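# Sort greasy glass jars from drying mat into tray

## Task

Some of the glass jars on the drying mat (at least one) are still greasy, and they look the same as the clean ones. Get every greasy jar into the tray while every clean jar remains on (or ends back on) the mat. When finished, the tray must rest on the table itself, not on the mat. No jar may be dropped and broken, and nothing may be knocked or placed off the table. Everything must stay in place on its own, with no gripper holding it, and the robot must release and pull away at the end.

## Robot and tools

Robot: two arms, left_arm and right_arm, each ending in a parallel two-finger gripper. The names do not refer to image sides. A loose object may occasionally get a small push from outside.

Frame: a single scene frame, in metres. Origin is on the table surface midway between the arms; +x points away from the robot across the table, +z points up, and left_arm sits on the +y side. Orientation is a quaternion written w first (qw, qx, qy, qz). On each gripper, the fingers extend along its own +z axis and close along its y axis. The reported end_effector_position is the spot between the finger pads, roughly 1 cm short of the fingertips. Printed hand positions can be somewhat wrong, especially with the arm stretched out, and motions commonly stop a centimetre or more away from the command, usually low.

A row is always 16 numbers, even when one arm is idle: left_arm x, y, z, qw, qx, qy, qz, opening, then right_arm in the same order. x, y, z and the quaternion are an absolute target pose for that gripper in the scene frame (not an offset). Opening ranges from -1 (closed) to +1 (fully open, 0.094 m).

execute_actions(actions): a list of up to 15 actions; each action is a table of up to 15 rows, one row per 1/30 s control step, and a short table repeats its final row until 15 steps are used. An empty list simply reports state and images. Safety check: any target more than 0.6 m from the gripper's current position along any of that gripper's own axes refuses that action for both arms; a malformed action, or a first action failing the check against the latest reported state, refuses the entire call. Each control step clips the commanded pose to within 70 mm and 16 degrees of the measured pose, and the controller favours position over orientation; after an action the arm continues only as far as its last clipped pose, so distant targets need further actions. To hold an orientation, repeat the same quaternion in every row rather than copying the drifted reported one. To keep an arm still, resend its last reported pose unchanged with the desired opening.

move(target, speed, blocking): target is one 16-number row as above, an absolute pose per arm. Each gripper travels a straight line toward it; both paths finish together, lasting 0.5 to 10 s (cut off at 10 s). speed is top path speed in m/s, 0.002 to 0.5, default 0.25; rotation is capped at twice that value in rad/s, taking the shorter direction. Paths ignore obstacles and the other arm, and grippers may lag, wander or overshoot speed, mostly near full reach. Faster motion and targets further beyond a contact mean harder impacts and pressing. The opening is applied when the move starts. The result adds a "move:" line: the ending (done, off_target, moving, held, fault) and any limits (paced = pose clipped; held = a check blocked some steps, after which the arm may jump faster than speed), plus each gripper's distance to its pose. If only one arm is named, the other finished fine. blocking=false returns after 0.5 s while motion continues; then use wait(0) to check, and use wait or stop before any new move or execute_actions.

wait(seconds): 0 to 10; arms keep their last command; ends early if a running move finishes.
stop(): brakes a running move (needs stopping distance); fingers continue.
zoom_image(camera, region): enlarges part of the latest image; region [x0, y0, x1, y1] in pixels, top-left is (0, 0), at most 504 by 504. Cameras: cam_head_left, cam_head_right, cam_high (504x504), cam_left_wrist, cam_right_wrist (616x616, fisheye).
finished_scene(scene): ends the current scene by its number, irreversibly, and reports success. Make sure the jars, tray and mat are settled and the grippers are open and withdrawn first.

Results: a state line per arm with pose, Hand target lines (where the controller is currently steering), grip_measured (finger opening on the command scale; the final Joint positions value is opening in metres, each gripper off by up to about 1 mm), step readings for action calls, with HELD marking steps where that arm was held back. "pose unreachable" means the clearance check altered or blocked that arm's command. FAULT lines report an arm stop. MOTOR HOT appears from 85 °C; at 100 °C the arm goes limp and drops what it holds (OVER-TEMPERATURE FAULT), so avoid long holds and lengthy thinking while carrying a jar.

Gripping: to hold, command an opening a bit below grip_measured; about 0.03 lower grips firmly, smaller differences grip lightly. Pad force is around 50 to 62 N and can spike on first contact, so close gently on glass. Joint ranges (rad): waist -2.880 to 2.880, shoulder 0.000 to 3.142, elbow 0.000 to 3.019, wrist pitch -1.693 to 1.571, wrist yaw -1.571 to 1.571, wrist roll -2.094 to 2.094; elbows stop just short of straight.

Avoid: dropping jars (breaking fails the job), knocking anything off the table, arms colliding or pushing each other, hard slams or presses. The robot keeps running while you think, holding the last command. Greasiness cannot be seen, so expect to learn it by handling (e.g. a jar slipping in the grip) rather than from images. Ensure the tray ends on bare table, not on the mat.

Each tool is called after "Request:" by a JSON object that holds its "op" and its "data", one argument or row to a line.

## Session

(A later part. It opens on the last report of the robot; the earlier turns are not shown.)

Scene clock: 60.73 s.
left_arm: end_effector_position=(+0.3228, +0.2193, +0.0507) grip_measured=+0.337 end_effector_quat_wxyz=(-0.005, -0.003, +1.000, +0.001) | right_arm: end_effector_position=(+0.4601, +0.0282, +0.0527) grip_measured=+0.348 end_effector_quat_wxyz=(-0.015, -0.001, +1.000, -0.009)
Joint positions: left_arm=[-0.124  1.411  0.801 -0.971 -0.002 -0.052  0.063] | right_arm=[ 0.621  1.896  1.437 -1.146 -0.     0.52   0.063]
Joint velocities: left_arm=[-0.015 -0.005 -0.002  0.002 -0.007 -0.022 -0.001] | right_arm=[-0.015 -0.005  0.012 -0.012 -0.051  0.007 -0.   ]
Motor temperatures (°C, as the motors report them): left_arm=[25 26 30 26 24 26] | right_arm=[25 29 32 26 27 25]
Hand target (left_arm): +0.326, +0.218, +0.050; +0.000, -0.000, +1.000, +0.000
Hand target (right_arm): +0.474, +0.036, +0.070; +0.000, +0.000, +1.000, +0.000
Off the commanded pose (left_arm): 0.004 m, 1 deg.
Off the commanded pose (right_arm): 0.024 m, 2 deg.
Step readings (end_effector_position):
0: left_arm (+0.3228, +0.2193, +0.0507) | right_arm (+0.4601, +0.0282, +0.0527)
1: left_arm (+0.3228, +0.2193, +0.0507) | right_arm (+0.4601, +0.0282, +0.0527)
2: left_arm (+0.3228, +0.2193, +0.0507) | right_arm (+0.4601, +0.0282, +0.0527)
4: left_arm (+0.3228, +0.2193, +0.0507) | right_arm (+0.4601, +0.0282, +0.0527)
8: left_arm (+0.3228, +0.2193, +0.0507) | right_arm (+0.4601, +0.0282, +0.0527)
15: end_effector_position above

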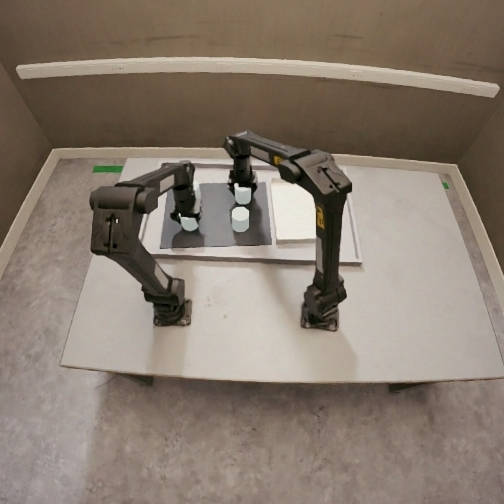

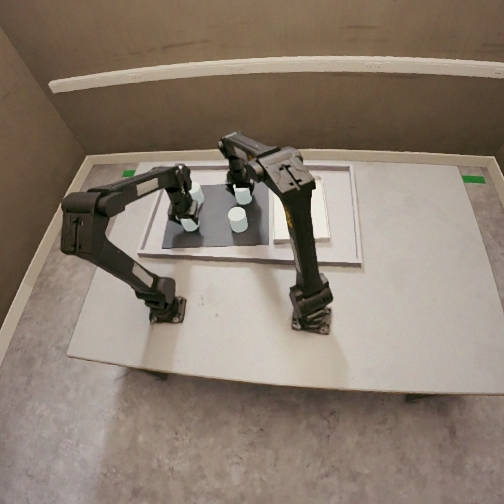

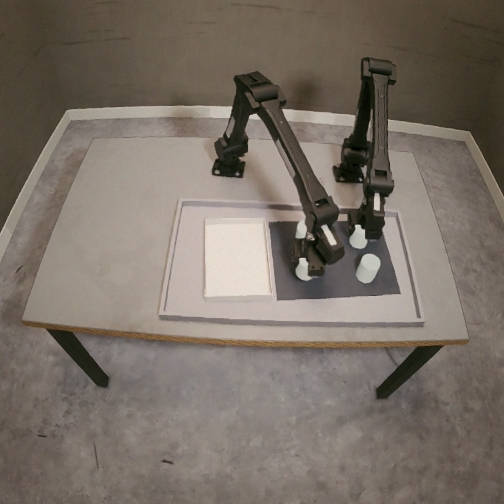

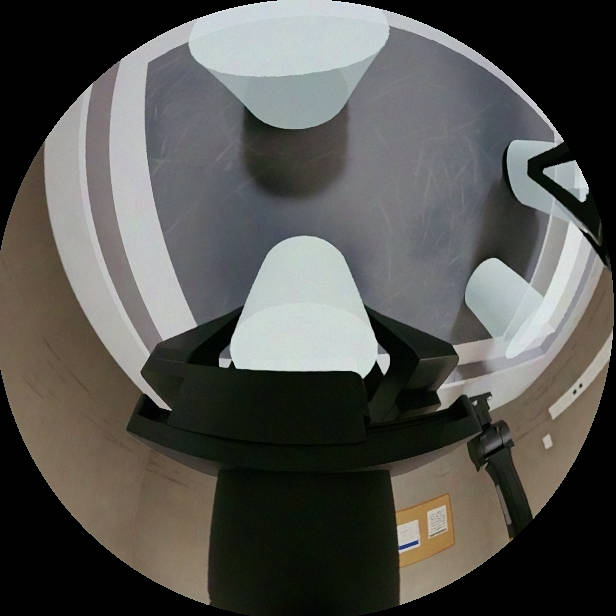

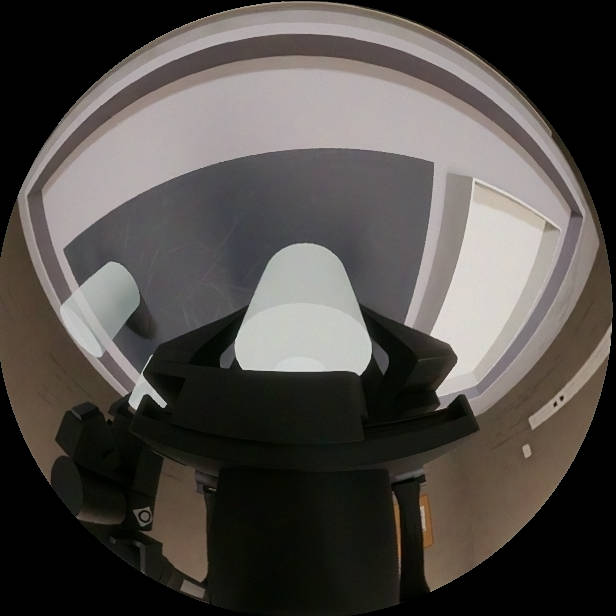

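Request:
{"op": "execute_actions", "data": {
  "actions": [
    [[0.326,0.218,0.05,0,0,1,0,0.341,0.475,0.036,0.07,0,0,1,0,0.351]]
  ]
}}

Scene clock: 61.50 s.
left_arm: end_effector_position=(+0.3228, +0.2193, +0.0507) grip_measured=+0.340 end_effector_quat_wxyz=(-0.005, -0.003, +1.000, +0.001) | right_arm: end_effector_position=(+0.4601, +0.0282, +0.0527) grip_measured=+0.350 end_effector_quat_wxyz=(-0.015, -0.001, +1.000, -0.009)
Joint positions: left_arm=[-0.124  1.411  0.801 -0.971 -0.002 -0.052  0.063] | right_arm=[ 0.621  1.896  1.437 -1.146 -0.     0.52   0.063]
Joint velocities: left_arm=[ 0.005  0.005 -0.002 -0.012  0.022  0.007 -0.   ] | right_arm=[ 0.005 -0.005 -0.007 -0.007  0.007  0.022 -0.   ]
Motor temperatures (°C, as the motors report them): left_arm=[25 26 30 26 24 26] | right_arm=[25 29 32 26 27 25]
Hand target (left_arm): +0.326, +0.218, +0.050; +0.000, -0.000, +1.000, +0.000
Hand target (right_arm): +0.474, +0.036, +0.070; +0.000, +0.000, +1.000, +0.000
Off the commanded pose (left_arm): 0.004 m, 1 deg.
Off the commanded pose (right_arm): 0.024 m, 2 deg.
Step readings (end_effector_position):
0: left_arm (+0.3228, +0.2193, +0.0507) | right_arm (+0.4601, +0.0282, +0.0527)
1: left_arm (+0.3228, +0.2193, +0.0507) | right_arm (+0.4601, +0.0282, +0.0527)
2: left_arm (+0.3228, +0.2193, +0.0507) | right_arm (+0.4601, +0.0282, +0.0527)
4: left_arm (+0.3228, +0.2193, +0.0507) | right_arm (+0.4601, +0.0282, +0.0527)
8: left_arm (+0.3228, +0.2193, +0.0507) | right_arm (+0.4601, +0.0282, +0.0527)
15: end_effector_position above

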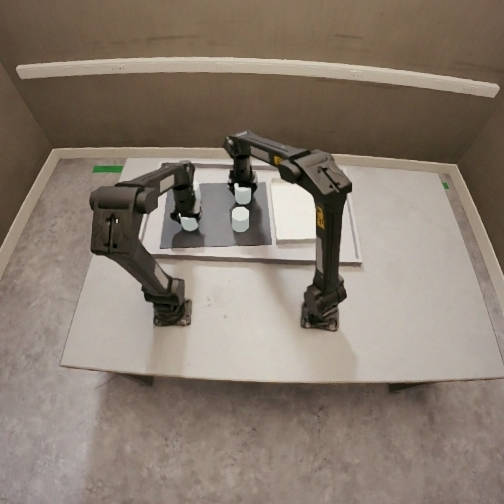

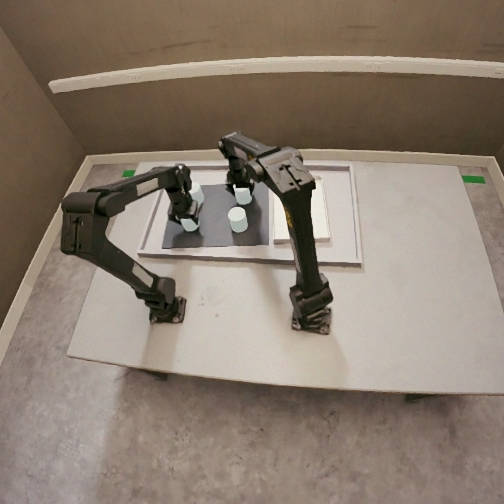

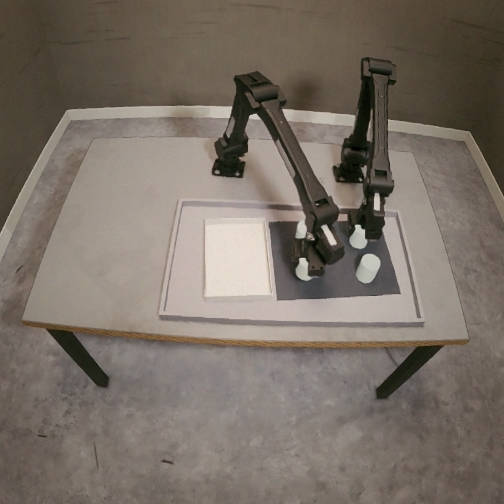

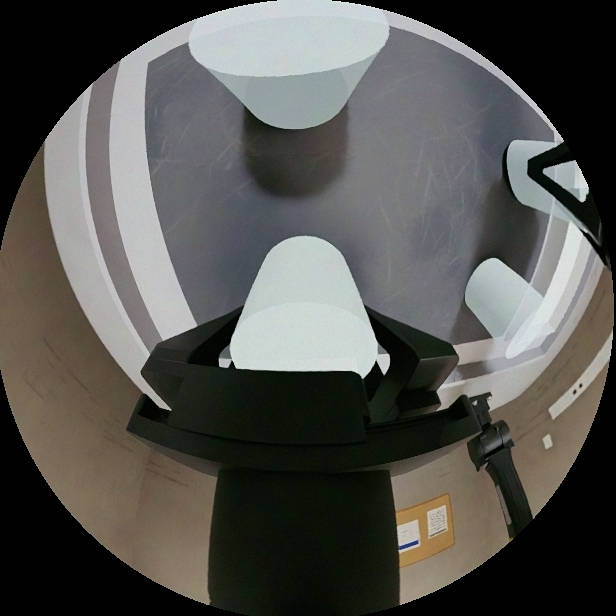

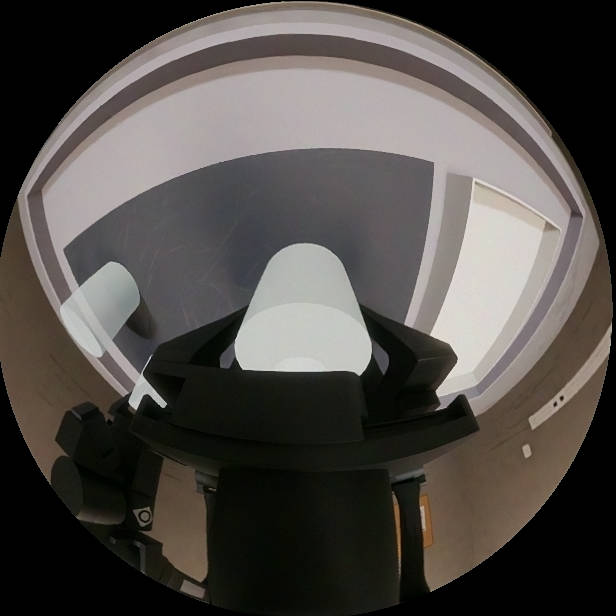

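Request:
{"op": "move", "data": {
  "target": [0.32,0.218,0.041,0,0,1,0,0.335,0.469,0.03,0.028,0,0,1,0,0.345],
  "speed": 0.03
}}

Request:
{"op": "execute_actions", "data": {
  "actions": [
    [[0.32,0.218,0.041,0,0,1,0,1,0.469,0.03,0.028,0,0,1,0,1]]
  ]
}}

Request:
{"op": "move", "data": {
  "target": [0.335,0.222,0.135,0,0,1,0,1,0.475,0.036,0.125,0,0,1,0,1],
  "speed": 0.15
}}

Request:
{"op": "move", "data": {
  "target": [0.465,0.234,0.115,0,0,1,0,1,0.325,0.033,0.095,0,0,1,0,1],
  "speed": 0.15
}}

Scene clock: 62.80 s.
left_arm: end_effector_position=(+0.3171, +0.2195, +0.0432) grip_measured=+0.338 end_effector_quat_wxyz=(-0.005, -0.003, +1.000, +0.001) | right_arm: end_effector_position=(+0.4683, +0.0330, +0.0459) grip_measured=+0.348 end_effector_quat_wxyz=(+0.008, -0.001, +1.000, +0.005)
Joint positions: left_arm=[-0.124  1.411  0.777 -0.948 -0.002 -0.052  0.063] | right_arm=[ 0.621  1.896  1.417 -1.074 -0.     0.52   0.063]
Joint velocities: left_arm=[-0.005 -0.005 -0.017  0.022  0.007 -0.037  0.002] | right_arm=[ 0.005 -0.015 -0.002  0.002  0.081  0.007  0.001]
Motor temperatures (°C, as the motors report them): left_arm=[25 26 30 26 24 26] | right_arm=[25 29 32 26 27 25]
Hand target (left_arm): +0.320, +0.218, +0.041; -0.000, -0.000, +1.000, +0.000
Hand target (right_arm): +0.469, +0.030, +0.028; -0.000, +0.000, +1.000, +0.000
Off the commanded pose (left_arm): 0.004 m, 1 deg.
Off the commanded pose (right_arm): 0.018 m, 1 deg.
move: off_target (right_arm)

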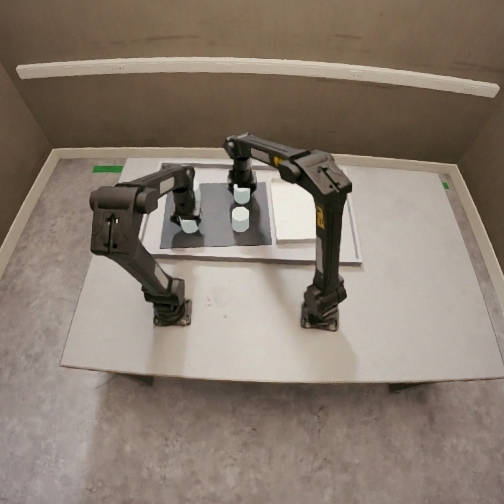

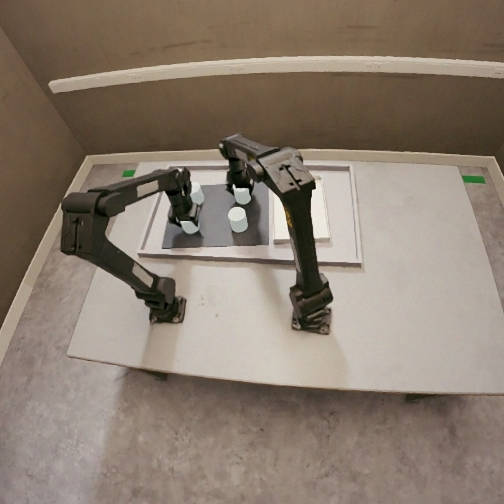

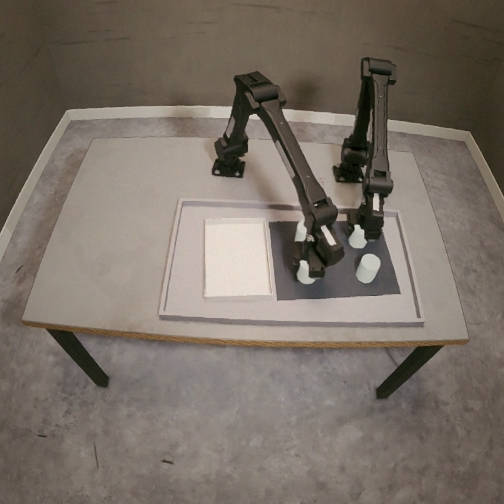

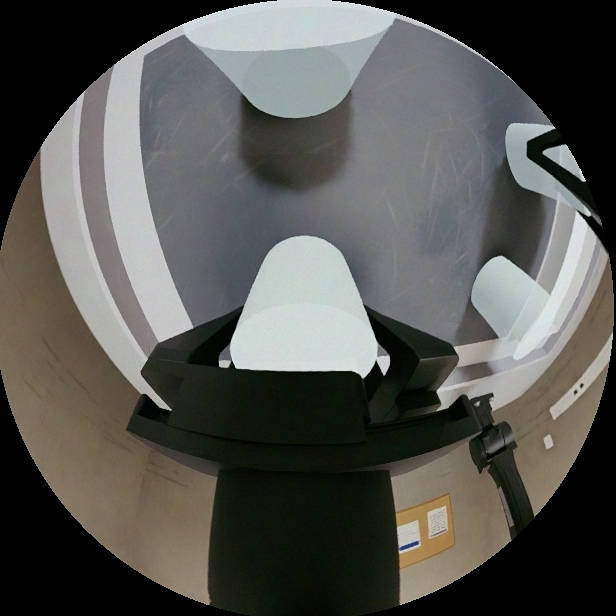

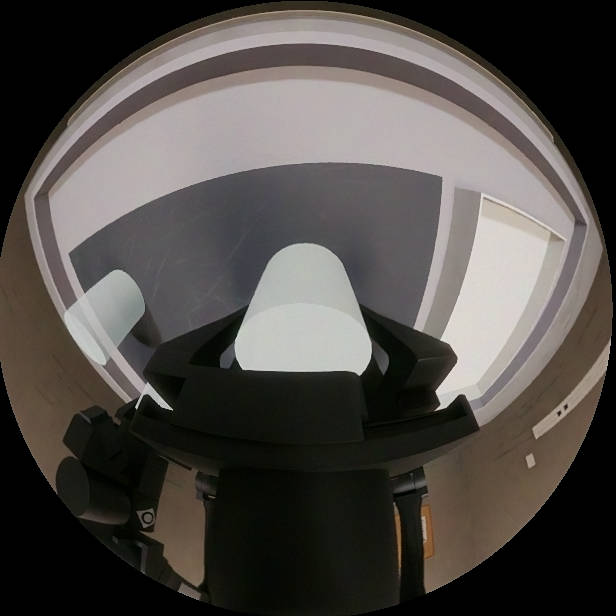

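Scene clock: 63.30 s.
left_arm: end_effector_position=(+0.3185, +0.2195, +0.0431) grip_measured=+1.000 end_effector_quat_wxyz=(-0.002, -0.003, +1.000, +0.001) | right_arm: end_effector_position=(+0.4686, +0.0331, +0.0459) grip_measured=+1.000 end_effector_quat_wxyz=(+0.008, -0.001, +1.000, +0.005)
Joint positions: left_arm=[-0.124  1.411  0.777 -0.942 -0.002 -0.052  0.094] | right_arm=[ 0.621  1.896  1.417 -1.072 -0.     0.52   0.094]
Joint velocities: left_arm=[-0.015 -0.005  0.002 -0.002  0.022 -0.037  0.   ] | right_arm=[-0.005 -0.005  0.017 -0.007 -0.037 -0.037  0.   ]
Motor temperatures (°C, as the motors report them): left_arm=[25 26 30 26 24 26] | right_arm=[25 29 32 26 27 25]
Hand target (left_arm): +0.320, +0.218, +0.041; -0.000, -0.000, +1.000, +0.000
Hand target (right_arm): +0.469, +0.030, +0.028; +0.000, -0.000, +1.000, -0.000
Off the commanded pose (left_arm): 0.003 m, 0 deg.
Off the commanded pose (right_arm): 0.018 m, 1 deg.
Step readings (end_effector_position):
0: left_arm (+0.3171, +0.2195, +0.0432) | right_arm (+0.4683, +0.0330, +0.0459)
1: left_arm (+0.3172, +0.2195, +0.0431) | right_arm (+0.4683, +0.0330, +0.0459)
2: left_arm (+0.3177, +0.2195, +0.0431) | right_arm (+0.4683, +0.0330, +0.0459)
4: left_arm (+0.3183, +0.2195, +0.0431) | right_arm (+0.4685, +0.0331, +0.0459)
8: left_arm (+0.3185, +0.2195, +0.0431) | right_arm (+0.4686, +0.0331, +0.0459)
15: end_effector_position above

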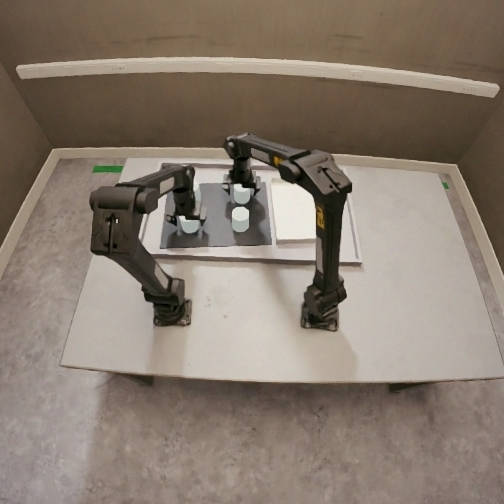

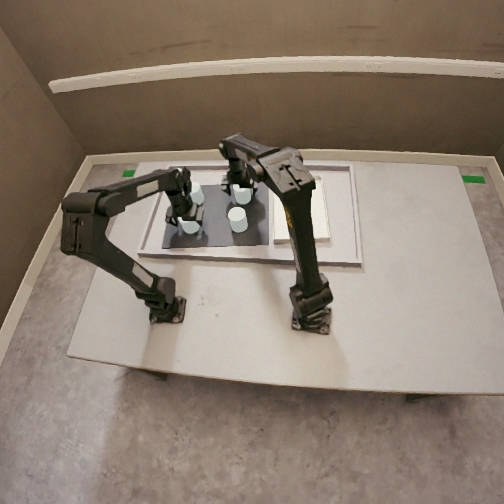

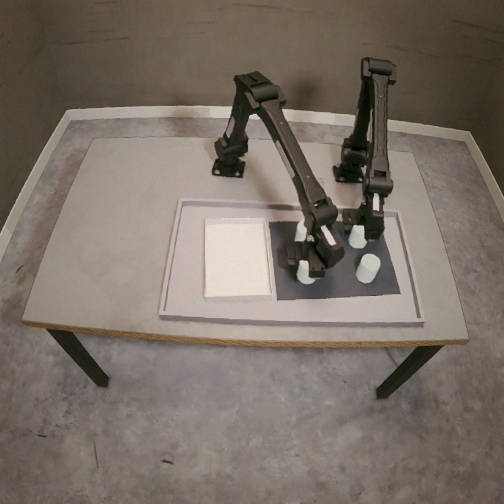

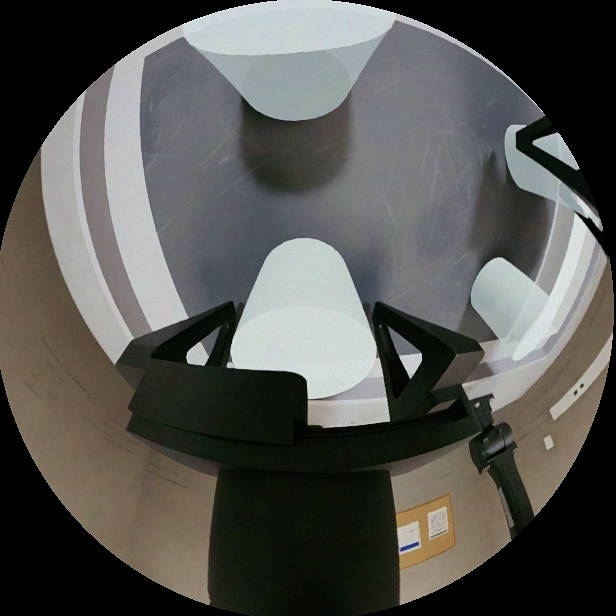

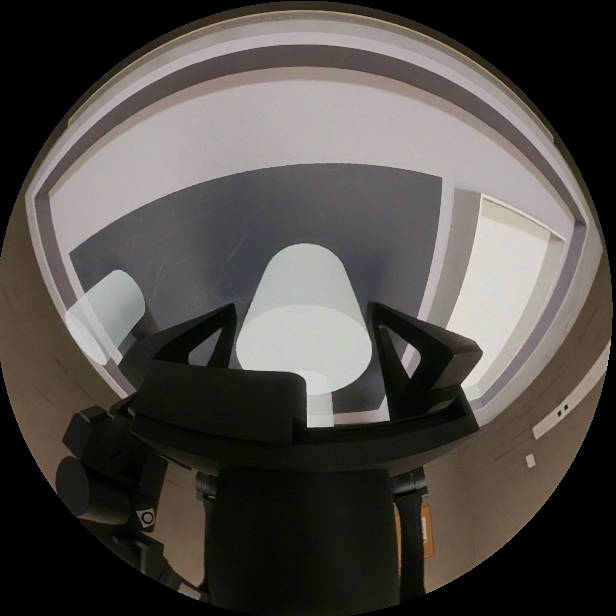

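Scene clock: 64.33 s.
left_arm: end_effector_position=(+0.3188, +0.2195, +0.1176) grip_measured=+1.000 end_effector_quat_wxyz=(-0.021, +0.001, +1.000, +0.002) | right_arm: end_effector_position=(+0.4658, +0.0315, +0.1116) grip_measured=+1.000 end_effector_quat_wxyz=(-0.009, -0.001, +1.000, -0.005)
Joint positions: left_arm=[-0.124  1.324  0.917 -1.207 -0.002 -0.044  0.094] | right_arm=[ 0.621  1.846  1.528 -1.275 -0.     0.52   0.094]
Joint velocities: left_arm=[ 0.005  0.015  0.002 -0.022  0.022 -0.066  0.   ] | right_arm=[-0.005  0.005  0.007 -0.027 -0.037 -0.051  0.   ]
Motor temperatures (°C, as the motors report them): left_arm=[25 26 30 26 24 26] | right_arm=[25 29 32 26 27 25]
Hand target (left_arm): +0.332, +0.222, +0.136; -0.000, +0.000, +1.000, +0.000
Hand target (right_arm): +0.474, +0.036, +0.125; +0.000, -0.000, +1.000, -0.000
Off the commanded pose (left_arm): 0.024 m, 2 deg.
Off the commanded pose (right_arm): 0.017 m, 1 deg.
move: off_target (left_arm, right_arm)

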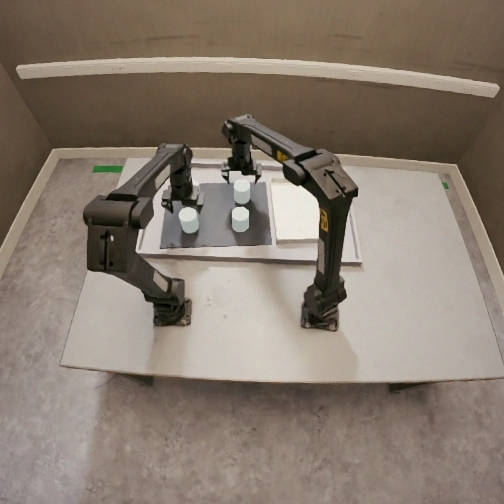

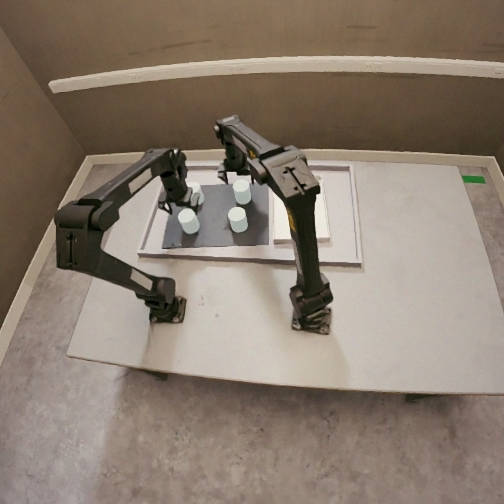

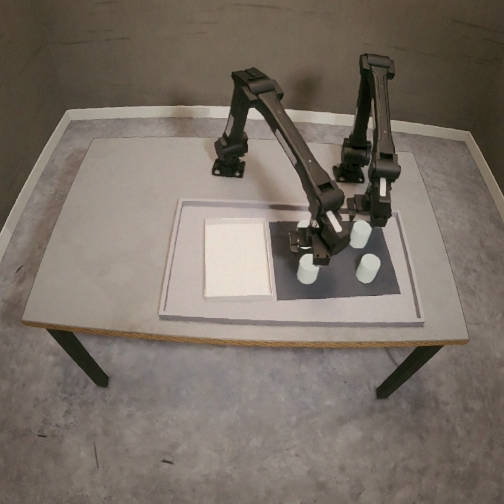

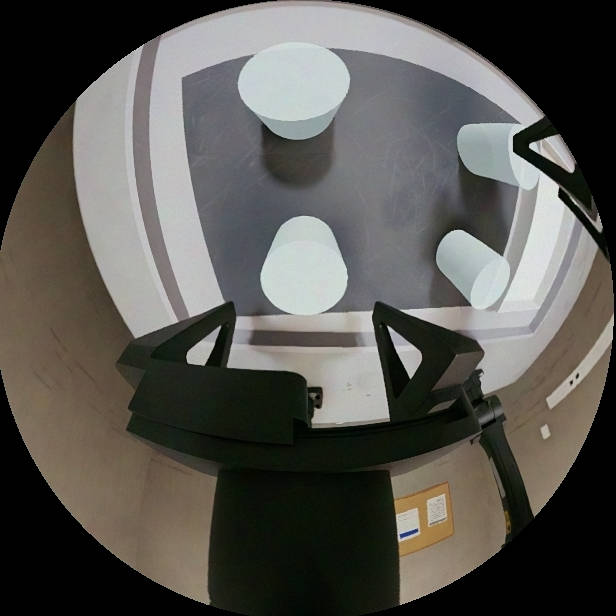

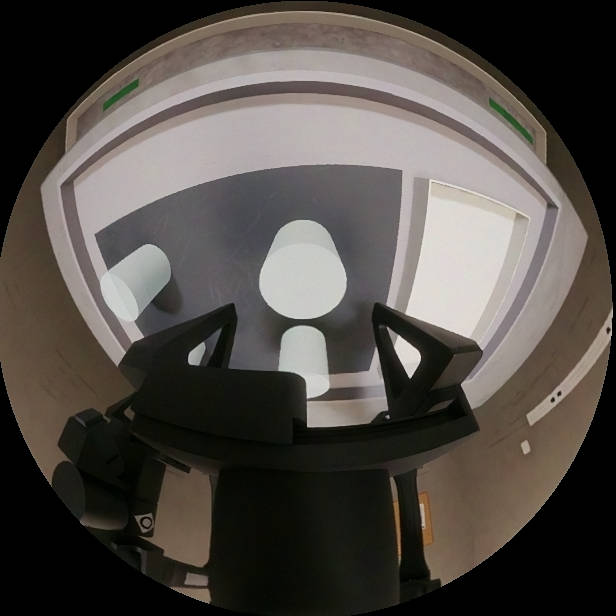

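Scene clock: 65.77 s.
left_arm: end_effector_position=(+0.4468, +0.2265, +0.1056) grip_measured=+1.000 end_effector_quat_wxyz=(-0.017, +0.003, +1.000, +0.001) | right_arm: end_effector_position=(+0.3259, +0.0310, +0.0924) grip_measured=+1.000 end_effector_quat_wxyz=(-0.007, -0.003, +1.000, -0.005)
Joint positions: left_arm=[-0.096  1.653  1.246 -1.198 -0.002 -0.011  0.094] | right_arm=[ 0.782  1.582  1.12  -1.126 -0.     0.679  0.094]
Joint velocities: left_arm=[-0.015  0.005 -0.007 -0.002 -0.051 -0.007  0.   ] | right_arm=[ 0.005 -0.005  0.027 -0.007  0.007  0.022  0.   ]
Motor temperatures (°C, as the motors report them): left_arm=[25 26 30 26 24 26] | right_arm=[25 29 32 26 27 25]
Hand target (left_arm): +0.464, +0.233, +0.117; +0.000, -0.000, +1.000, +0.001
Hand target (right_arm): +0.325, +0.033, +0.094; +0.000, +0.000, +1.000, +0.001
Off the commanded pose (left_arm): 0.022 m, 2 deg.
Off the commanded pose (right_arm): 0.003 m, 1 deg.
move: off_target (left_arm)

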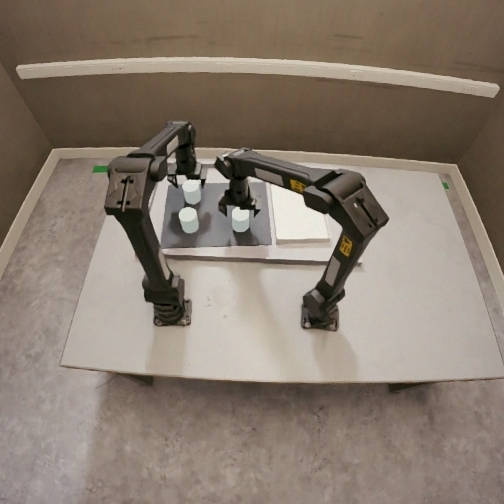

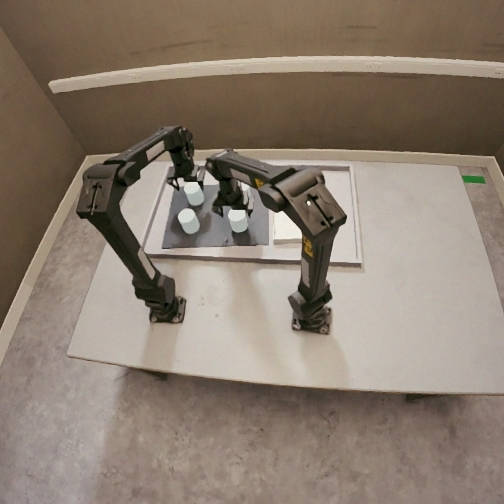

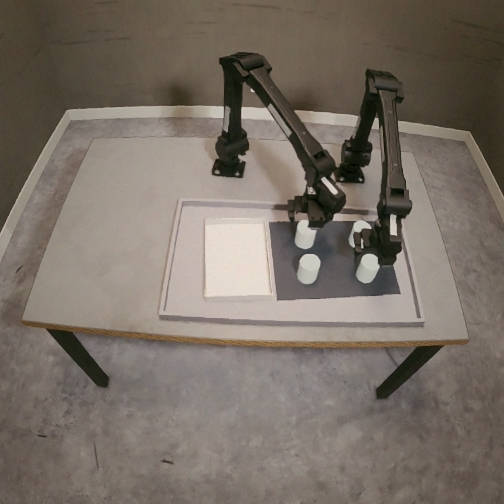

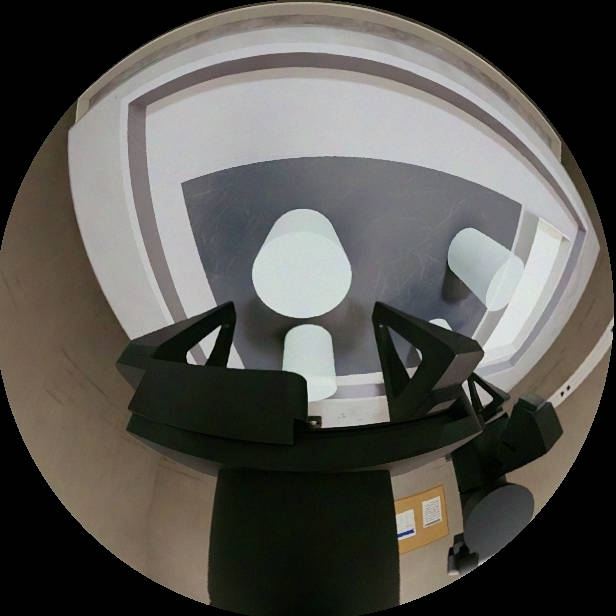

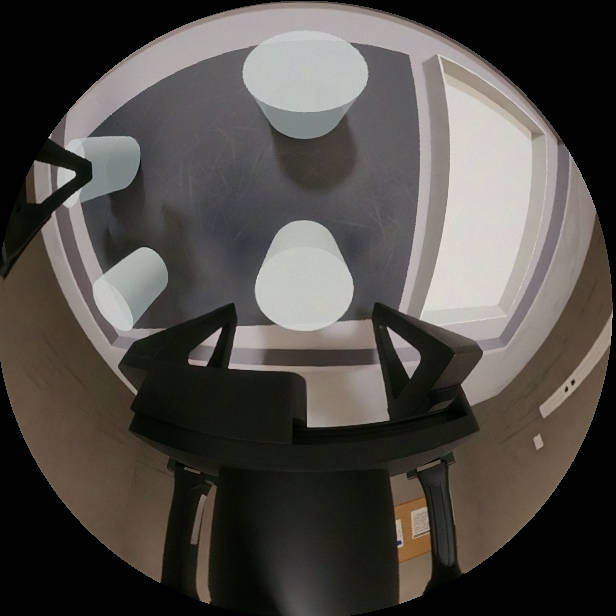

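Request:
{"op": "move", "data": {
  "target": [0.457,0.234,0.04,0,0,1,0,1,0.321,0.031,0.031,0,0,1,0,1],
  "speed": 0.07
}}

Request:
{"op": "execute_actions", "data": {
  "actions": [
    [[0.457,0.234,0.04,0,0,1,0,0.85,0.321,0.031,0.031,0,0,1,0,0.85],[0.457,0.234,0.04,0,0,1,0,0.7,0.321,0.031,0.031,0,0,1,0,0.7],[0.457,0.234,0.04,0,0,1,0,0.6,0.321,0.031,0.031,0,0,1,0,0.6],[0.457,0.234,0.04,0,0,1,0,0.5,0.321,0.031,0.031,0,0,1,0,0.5],[0.457,0.234,0.04,0,0,1,0,0.45,0.321,0.031,0.031,0,0,1,0,0.45],[0.457,0.234,0.04,0,0,1,0,0.42,0.321,0.031,0.031,0,0,1,0,0.42],[0.457,0.234,0.04,0,0,1,0,0.40,0.321,0.031,0.031,0,0,1,0,0.40],[0.457,0.234,0.04,0,0,1,0,0.385,0.321,0.031,0.031,0,0,1,0,0.385],[0.457,0.234,0.04,0,0,1,0,0.37,0.321,0.031,0.031,0,0,1,0,0.37],[0.457,0.234,0.04,0,0,1,0,0.36,0.321,0.031,0.031,0,0,1,0,0.36],[0.457,0.234,0.04,0,0,1,0,0.35,0.321,0.031,0.031,0,0,1,0,0.35],[0.457,0.234,0.04,0,0,1,0,0.34,0.321,0.031,0.031,0,0,1,0,0.34],[0.457,0.234,0.04,0,0,1,0,0.33,0.321,0.031,0.031,0,0,1,0,0.33]],
    [[0.457,0.234,0.04,0,0,1,0,0.32,0.321,0.031,0.031,0,0,1,0,0.32],[0.457,0.234,0.04,0,0,1,0,0.315,0.321,0.031,0.031,0,0,1,0,0.315],[0.457,0.234,0.04,0,0,1,0,0.308,0.321,0.031,0.031,0,0,1,0,0.308]],
    [[0.457,0.234,0.04,0,0,1,0,0.329,0.321,0.031,0.031,0,0,1,0,0.33]]
  ]
}}

Scene clock: 67.33 s.
left_arm: end_effector_position=(+0.4560, +0.2264, +0.0450) grip_measured=+1.000 end_effector_quat_wxyz=(-0.000, +0.004, +1.000, +0.001) | right_arm: end_effector_position=(+0.3245, +0.0298, +0.0440) grip_measured=+1.000 end_effector_quat_wxyz=(+0.007, -0.000, +1.000, +0.005)
Joint positions: left_arm=[-0.096  1.73   1.17  -1.011 -0.002 -0.009  0.094] | right_arm=[ 0.782  1.624  1.026 -0.955 -0.     0.683  0.094]
Joint velocities: left_arm=[ 0.005 -0.005  0.007  0.017 -0.066  0.022  0.   ] | right_arm=[-0.005 -0.015 -0.002 -0.002  0.022 -0.022  0.   ]
Motor temperatures (°C, as the motors report them): left_arm=[25 26 30 26 24 26] | right_arm=[25 29 31 26 27 25]
Hand target (left_arm): +0.458, +0.234, +0.040; -0.000, +0.000, +1.000, +0.000
Hand target (right_arm): +0.321, +0.031, +0.031; -0.000, +0.000, +1.000, +0.000
Off the commanded pose (left_arm): 0.009 m, 1 deg.
Off the commanded pose (right_arm): 0.014 m, 1 deg.
move: off_target (right_arm)

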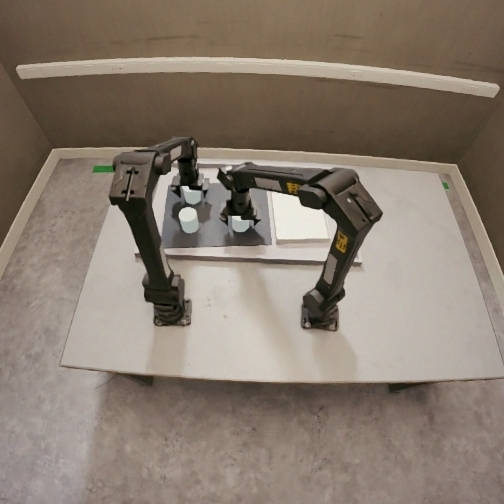

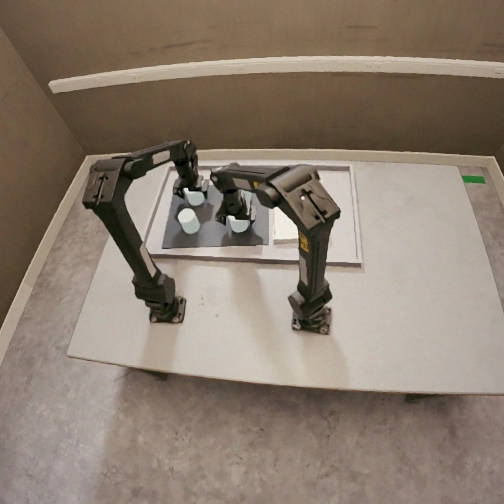

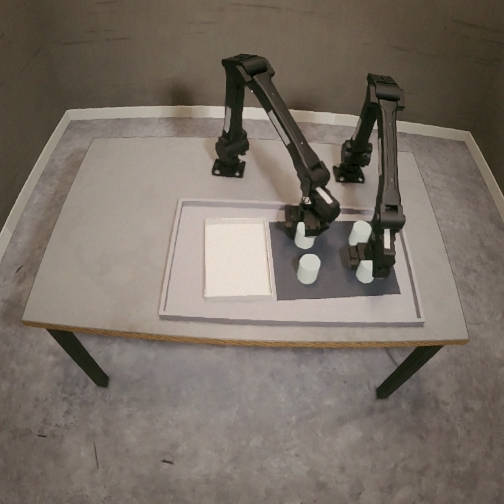

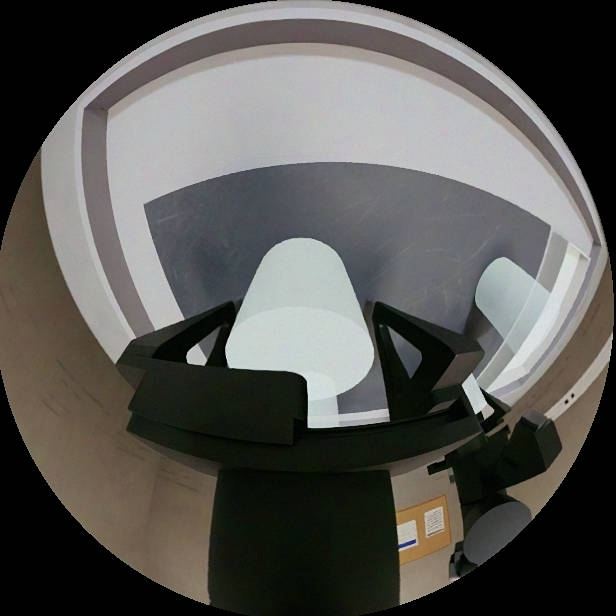

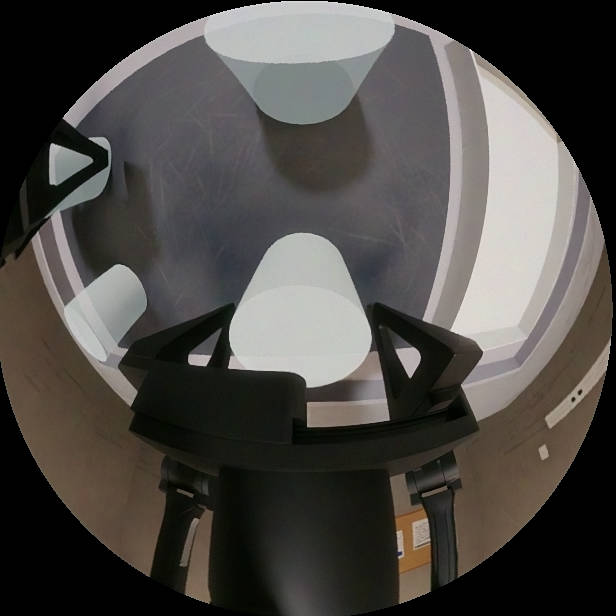

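Scene clock: 68.83 s.
left_arm: end_effector_position=(+0.4562, +0.2273, +0.0450) grip_measured=+0.331 end_effector_quat_wxyz=(+0.000, +0.004, +1.000, +0.001) | right_arm: end_effector_position=(+0.3246, +0.0299, +0.0440) grip_measured=+0.332 end_effector_quat_wxyz=(+0.007, -0.000, +1.000, +0.006)
Joint positions: left_arm=[-0.094  1.73   1.17  -1.011 -0.002 -0.009  0.063] | right_arm=[ 0.782  1.624  1.026 -0.955 -0.     0.683  0.063]
Joint velocities: left_arm=[ 0.005  0.005  0.002 -0.017  0.051 -0.007 -0.001] | right_arm=[-0.015  0.005 -0.017  0.007 -0.022  0.037  0.001]
Motor temperatures (°C, as the motors report them): left_arm=[25 26 30 26 24 26] | right_arm=[25 29 31 26 27 25]
Hand target (left_arm): +0.457, +0.234, +0.040; -0.000, -0.000, +1.000, +0.000
Hand target (right_arm): +0.321, +0.031, +0.031; +0.000, -0.000, +1.000, -0.000
Off the commanded pose (left_arm): 0.008 m, 0 deg.
Off the commanded pose (right_arm): 0.014 m, 1 deg.
Step readings (end_effector_position; steps 1 to 15: 1st action; 16 to 30: 2nd action; 31 to 45: 3rd action):
0: left_arm (+0.4560, +0.2264, +0.0450) | right_arm (+0.3245, +0.0298, +0.0440)
1: left_arm (+0.4560, +0.2264, +0.0450) | right_arm (+0.3245, +0.0298, +0.0440)
2: left_arm (+0.4560, +0.2264, +0.0450) | right_arm (+0.3245, +0.0298, +0.0440)
4: left_arm (+0.4562, +0.2265, +0.0450) | right_arm (+0.3245, +0.0298, +0.0440)
8: left_arm (+0.4562, +0.2267, +0.0450) | right_arm (+0.3245, +0.0298, +0.0440)
15: left_arm (+0.4562, +0.2273, +0.0450) | right_arm (+0.3246, +0.0299, +0.0440)
16: left_arm (+0.4562, +0.2273, +0.0450) | right_arm (+0.3246, +0.0299, +0.0440)
17: left_arm (+0.4562, +0.2273, +0.0450) | right_arm (+0.3246, +0.0299, +0.0440)
19: left_arm (+0.4562, +0.2273, +0.0450) | right_arm (+0.3246, +0.0299, +0.0440)
23: left_arm (+0.4562, +0.2273, +0.0450) | right_arm (+0.3246, +0.0299, +0.0440)
30: left_arm (+0.4562, +0.2273, +0.0450) | right_arm (+0.3246, +0.0299, +0.0440)
31: left_arm (+0.4562, +0.2273, +0.0450) | right_arm (+0.3246, +0.0299, +0.0440)
32: left_arm (+0.4562, +0.2273, +0.0450) | right_arm (+0.3246, +0.0299, +0.0440)
34: left_arm (+0.4562, +0.2273, +0.0450) | right_arm (+0.3246, +0.0299, +0.0440)
38: left_arm (+0.4562, +0.2273, +0.0450) | right_arm (+0.3246, +0.0299, +0.0440)
45: end_effector_position above

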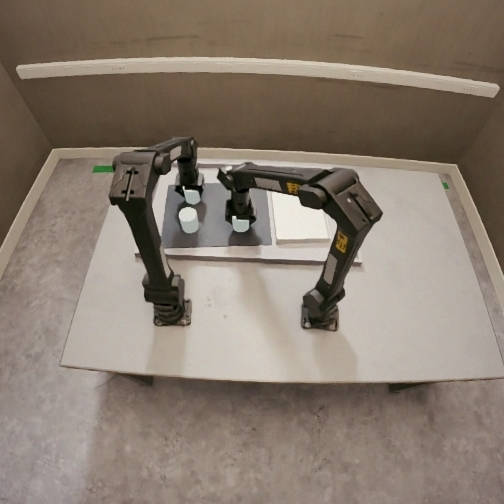

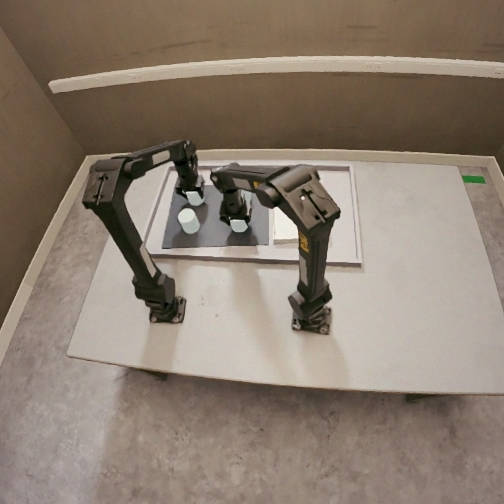

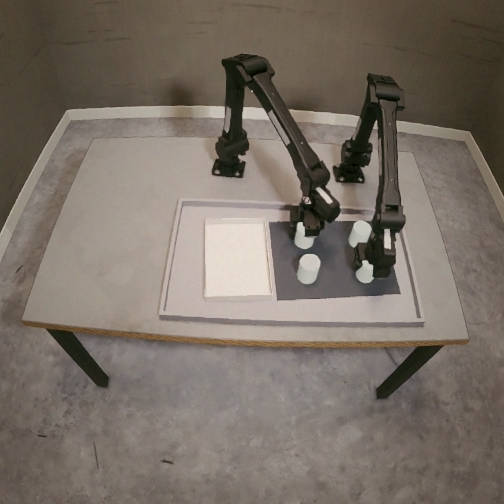

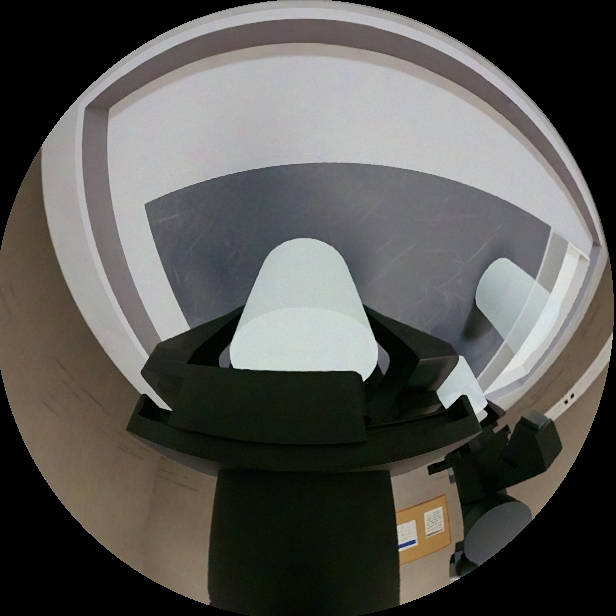

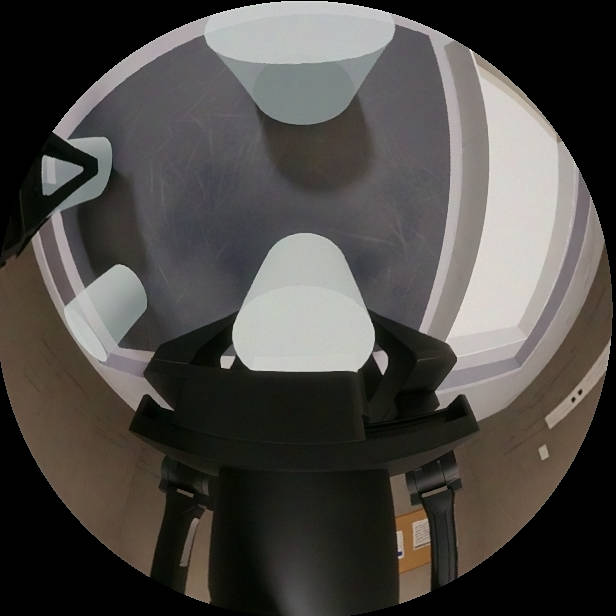

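Request:
{"op": "move", "data": {
  "target": [0.47,0.233,0.078,0,0,1,0,0.335,0.333,0.041,0.068,0,0,1,0,0.336],
  "speed": 0.03
}}

Scene clock: 70.37 s.
left_arm: end_effector_position=(+0.4482, +0.2274, +0.0549) grip_measured=+0.335 end_effector_quat_wxyz=(-0.028, +0.004, +1.000, +0.001) | right_arm: end_effector_position=(+0.3221, +0.0278, +0.0553) grip_measured=+0.336 end_effector_quat_wxyz=(-0.010, -0.000, +1.000, -0.008)
Joint positions: left_arm=[-0.094  1.73   1.199 -1.096 -0.002 -0.009  0.063] | right_arm=[ 0.782  1.624  1.061 -1.033 -0.     0.683  0.063]
Joint velocities: left_arm=[-0.015  0.005 -0.012 -0.002  0.022 -0.022 -0.   ] | right_arm=[-0.005  0.015 -0.002  0.012 -0.022 -0.066 -0.001]
Motor temperatures (°C, as the motors report them): left_arm=[25 26 30 26 24 26] | right_arm=[25 29 31 26 27 25]
Hand target (left_arm): +0.468, +0.233, +0.079; +0.000, -0.000, +1.000, +0.000
Hand target (right_arm): +0.333, +0.041, +0.068; +0.000, -0.000, +1.000, +0.000
Off the commanded pose (left_arm): 0.032 m, 3 deg.
Off the commanded pose (right_arm): 0.021 m, 1 deg.
move: off_target (left_arm, right_arm)

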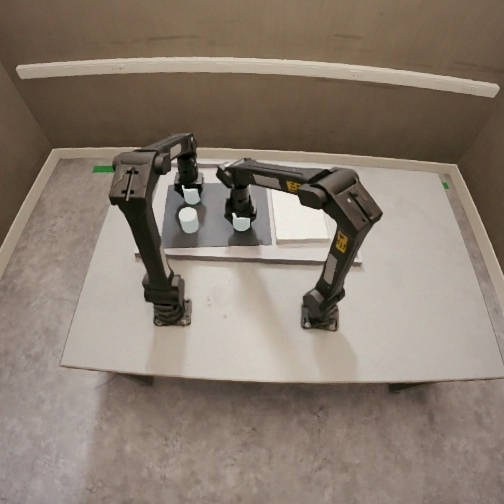

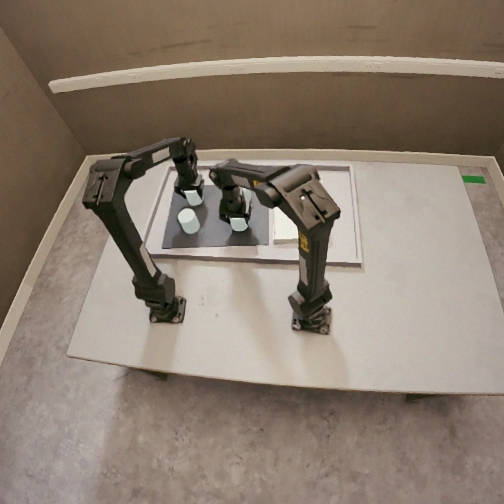

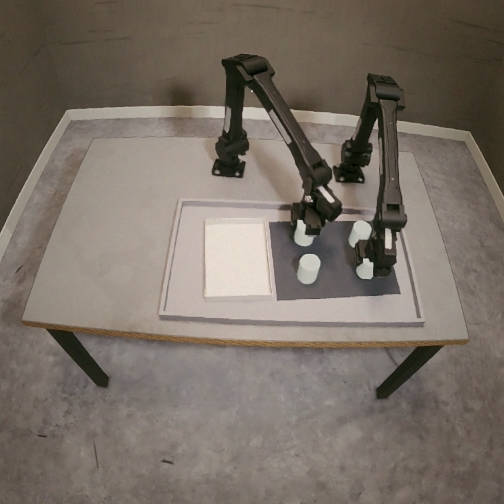

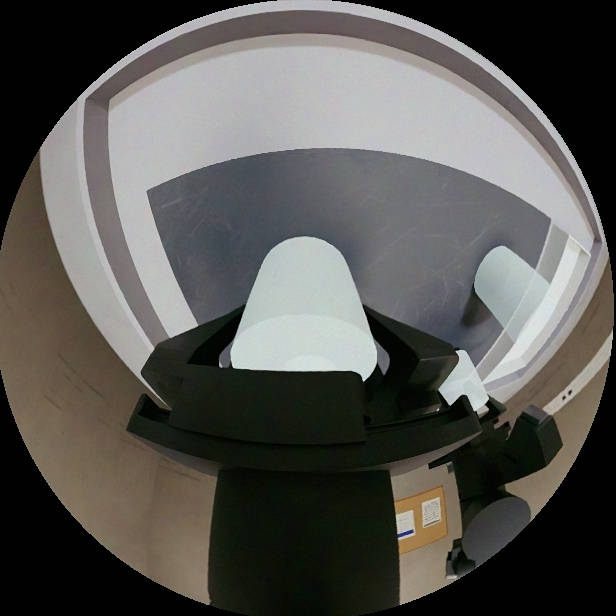

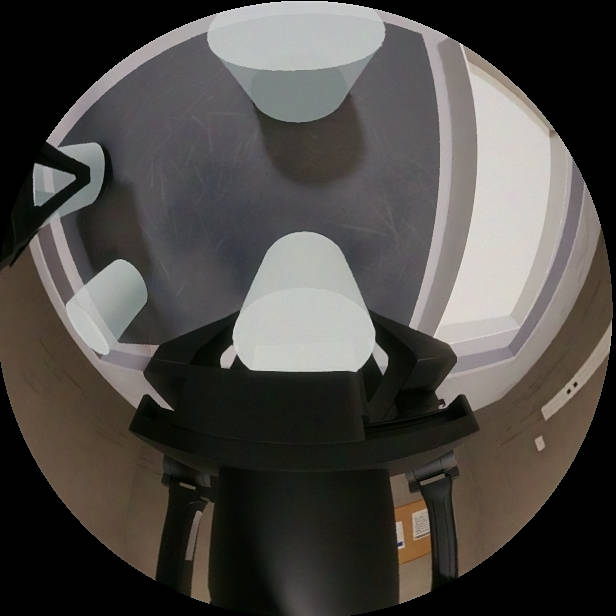

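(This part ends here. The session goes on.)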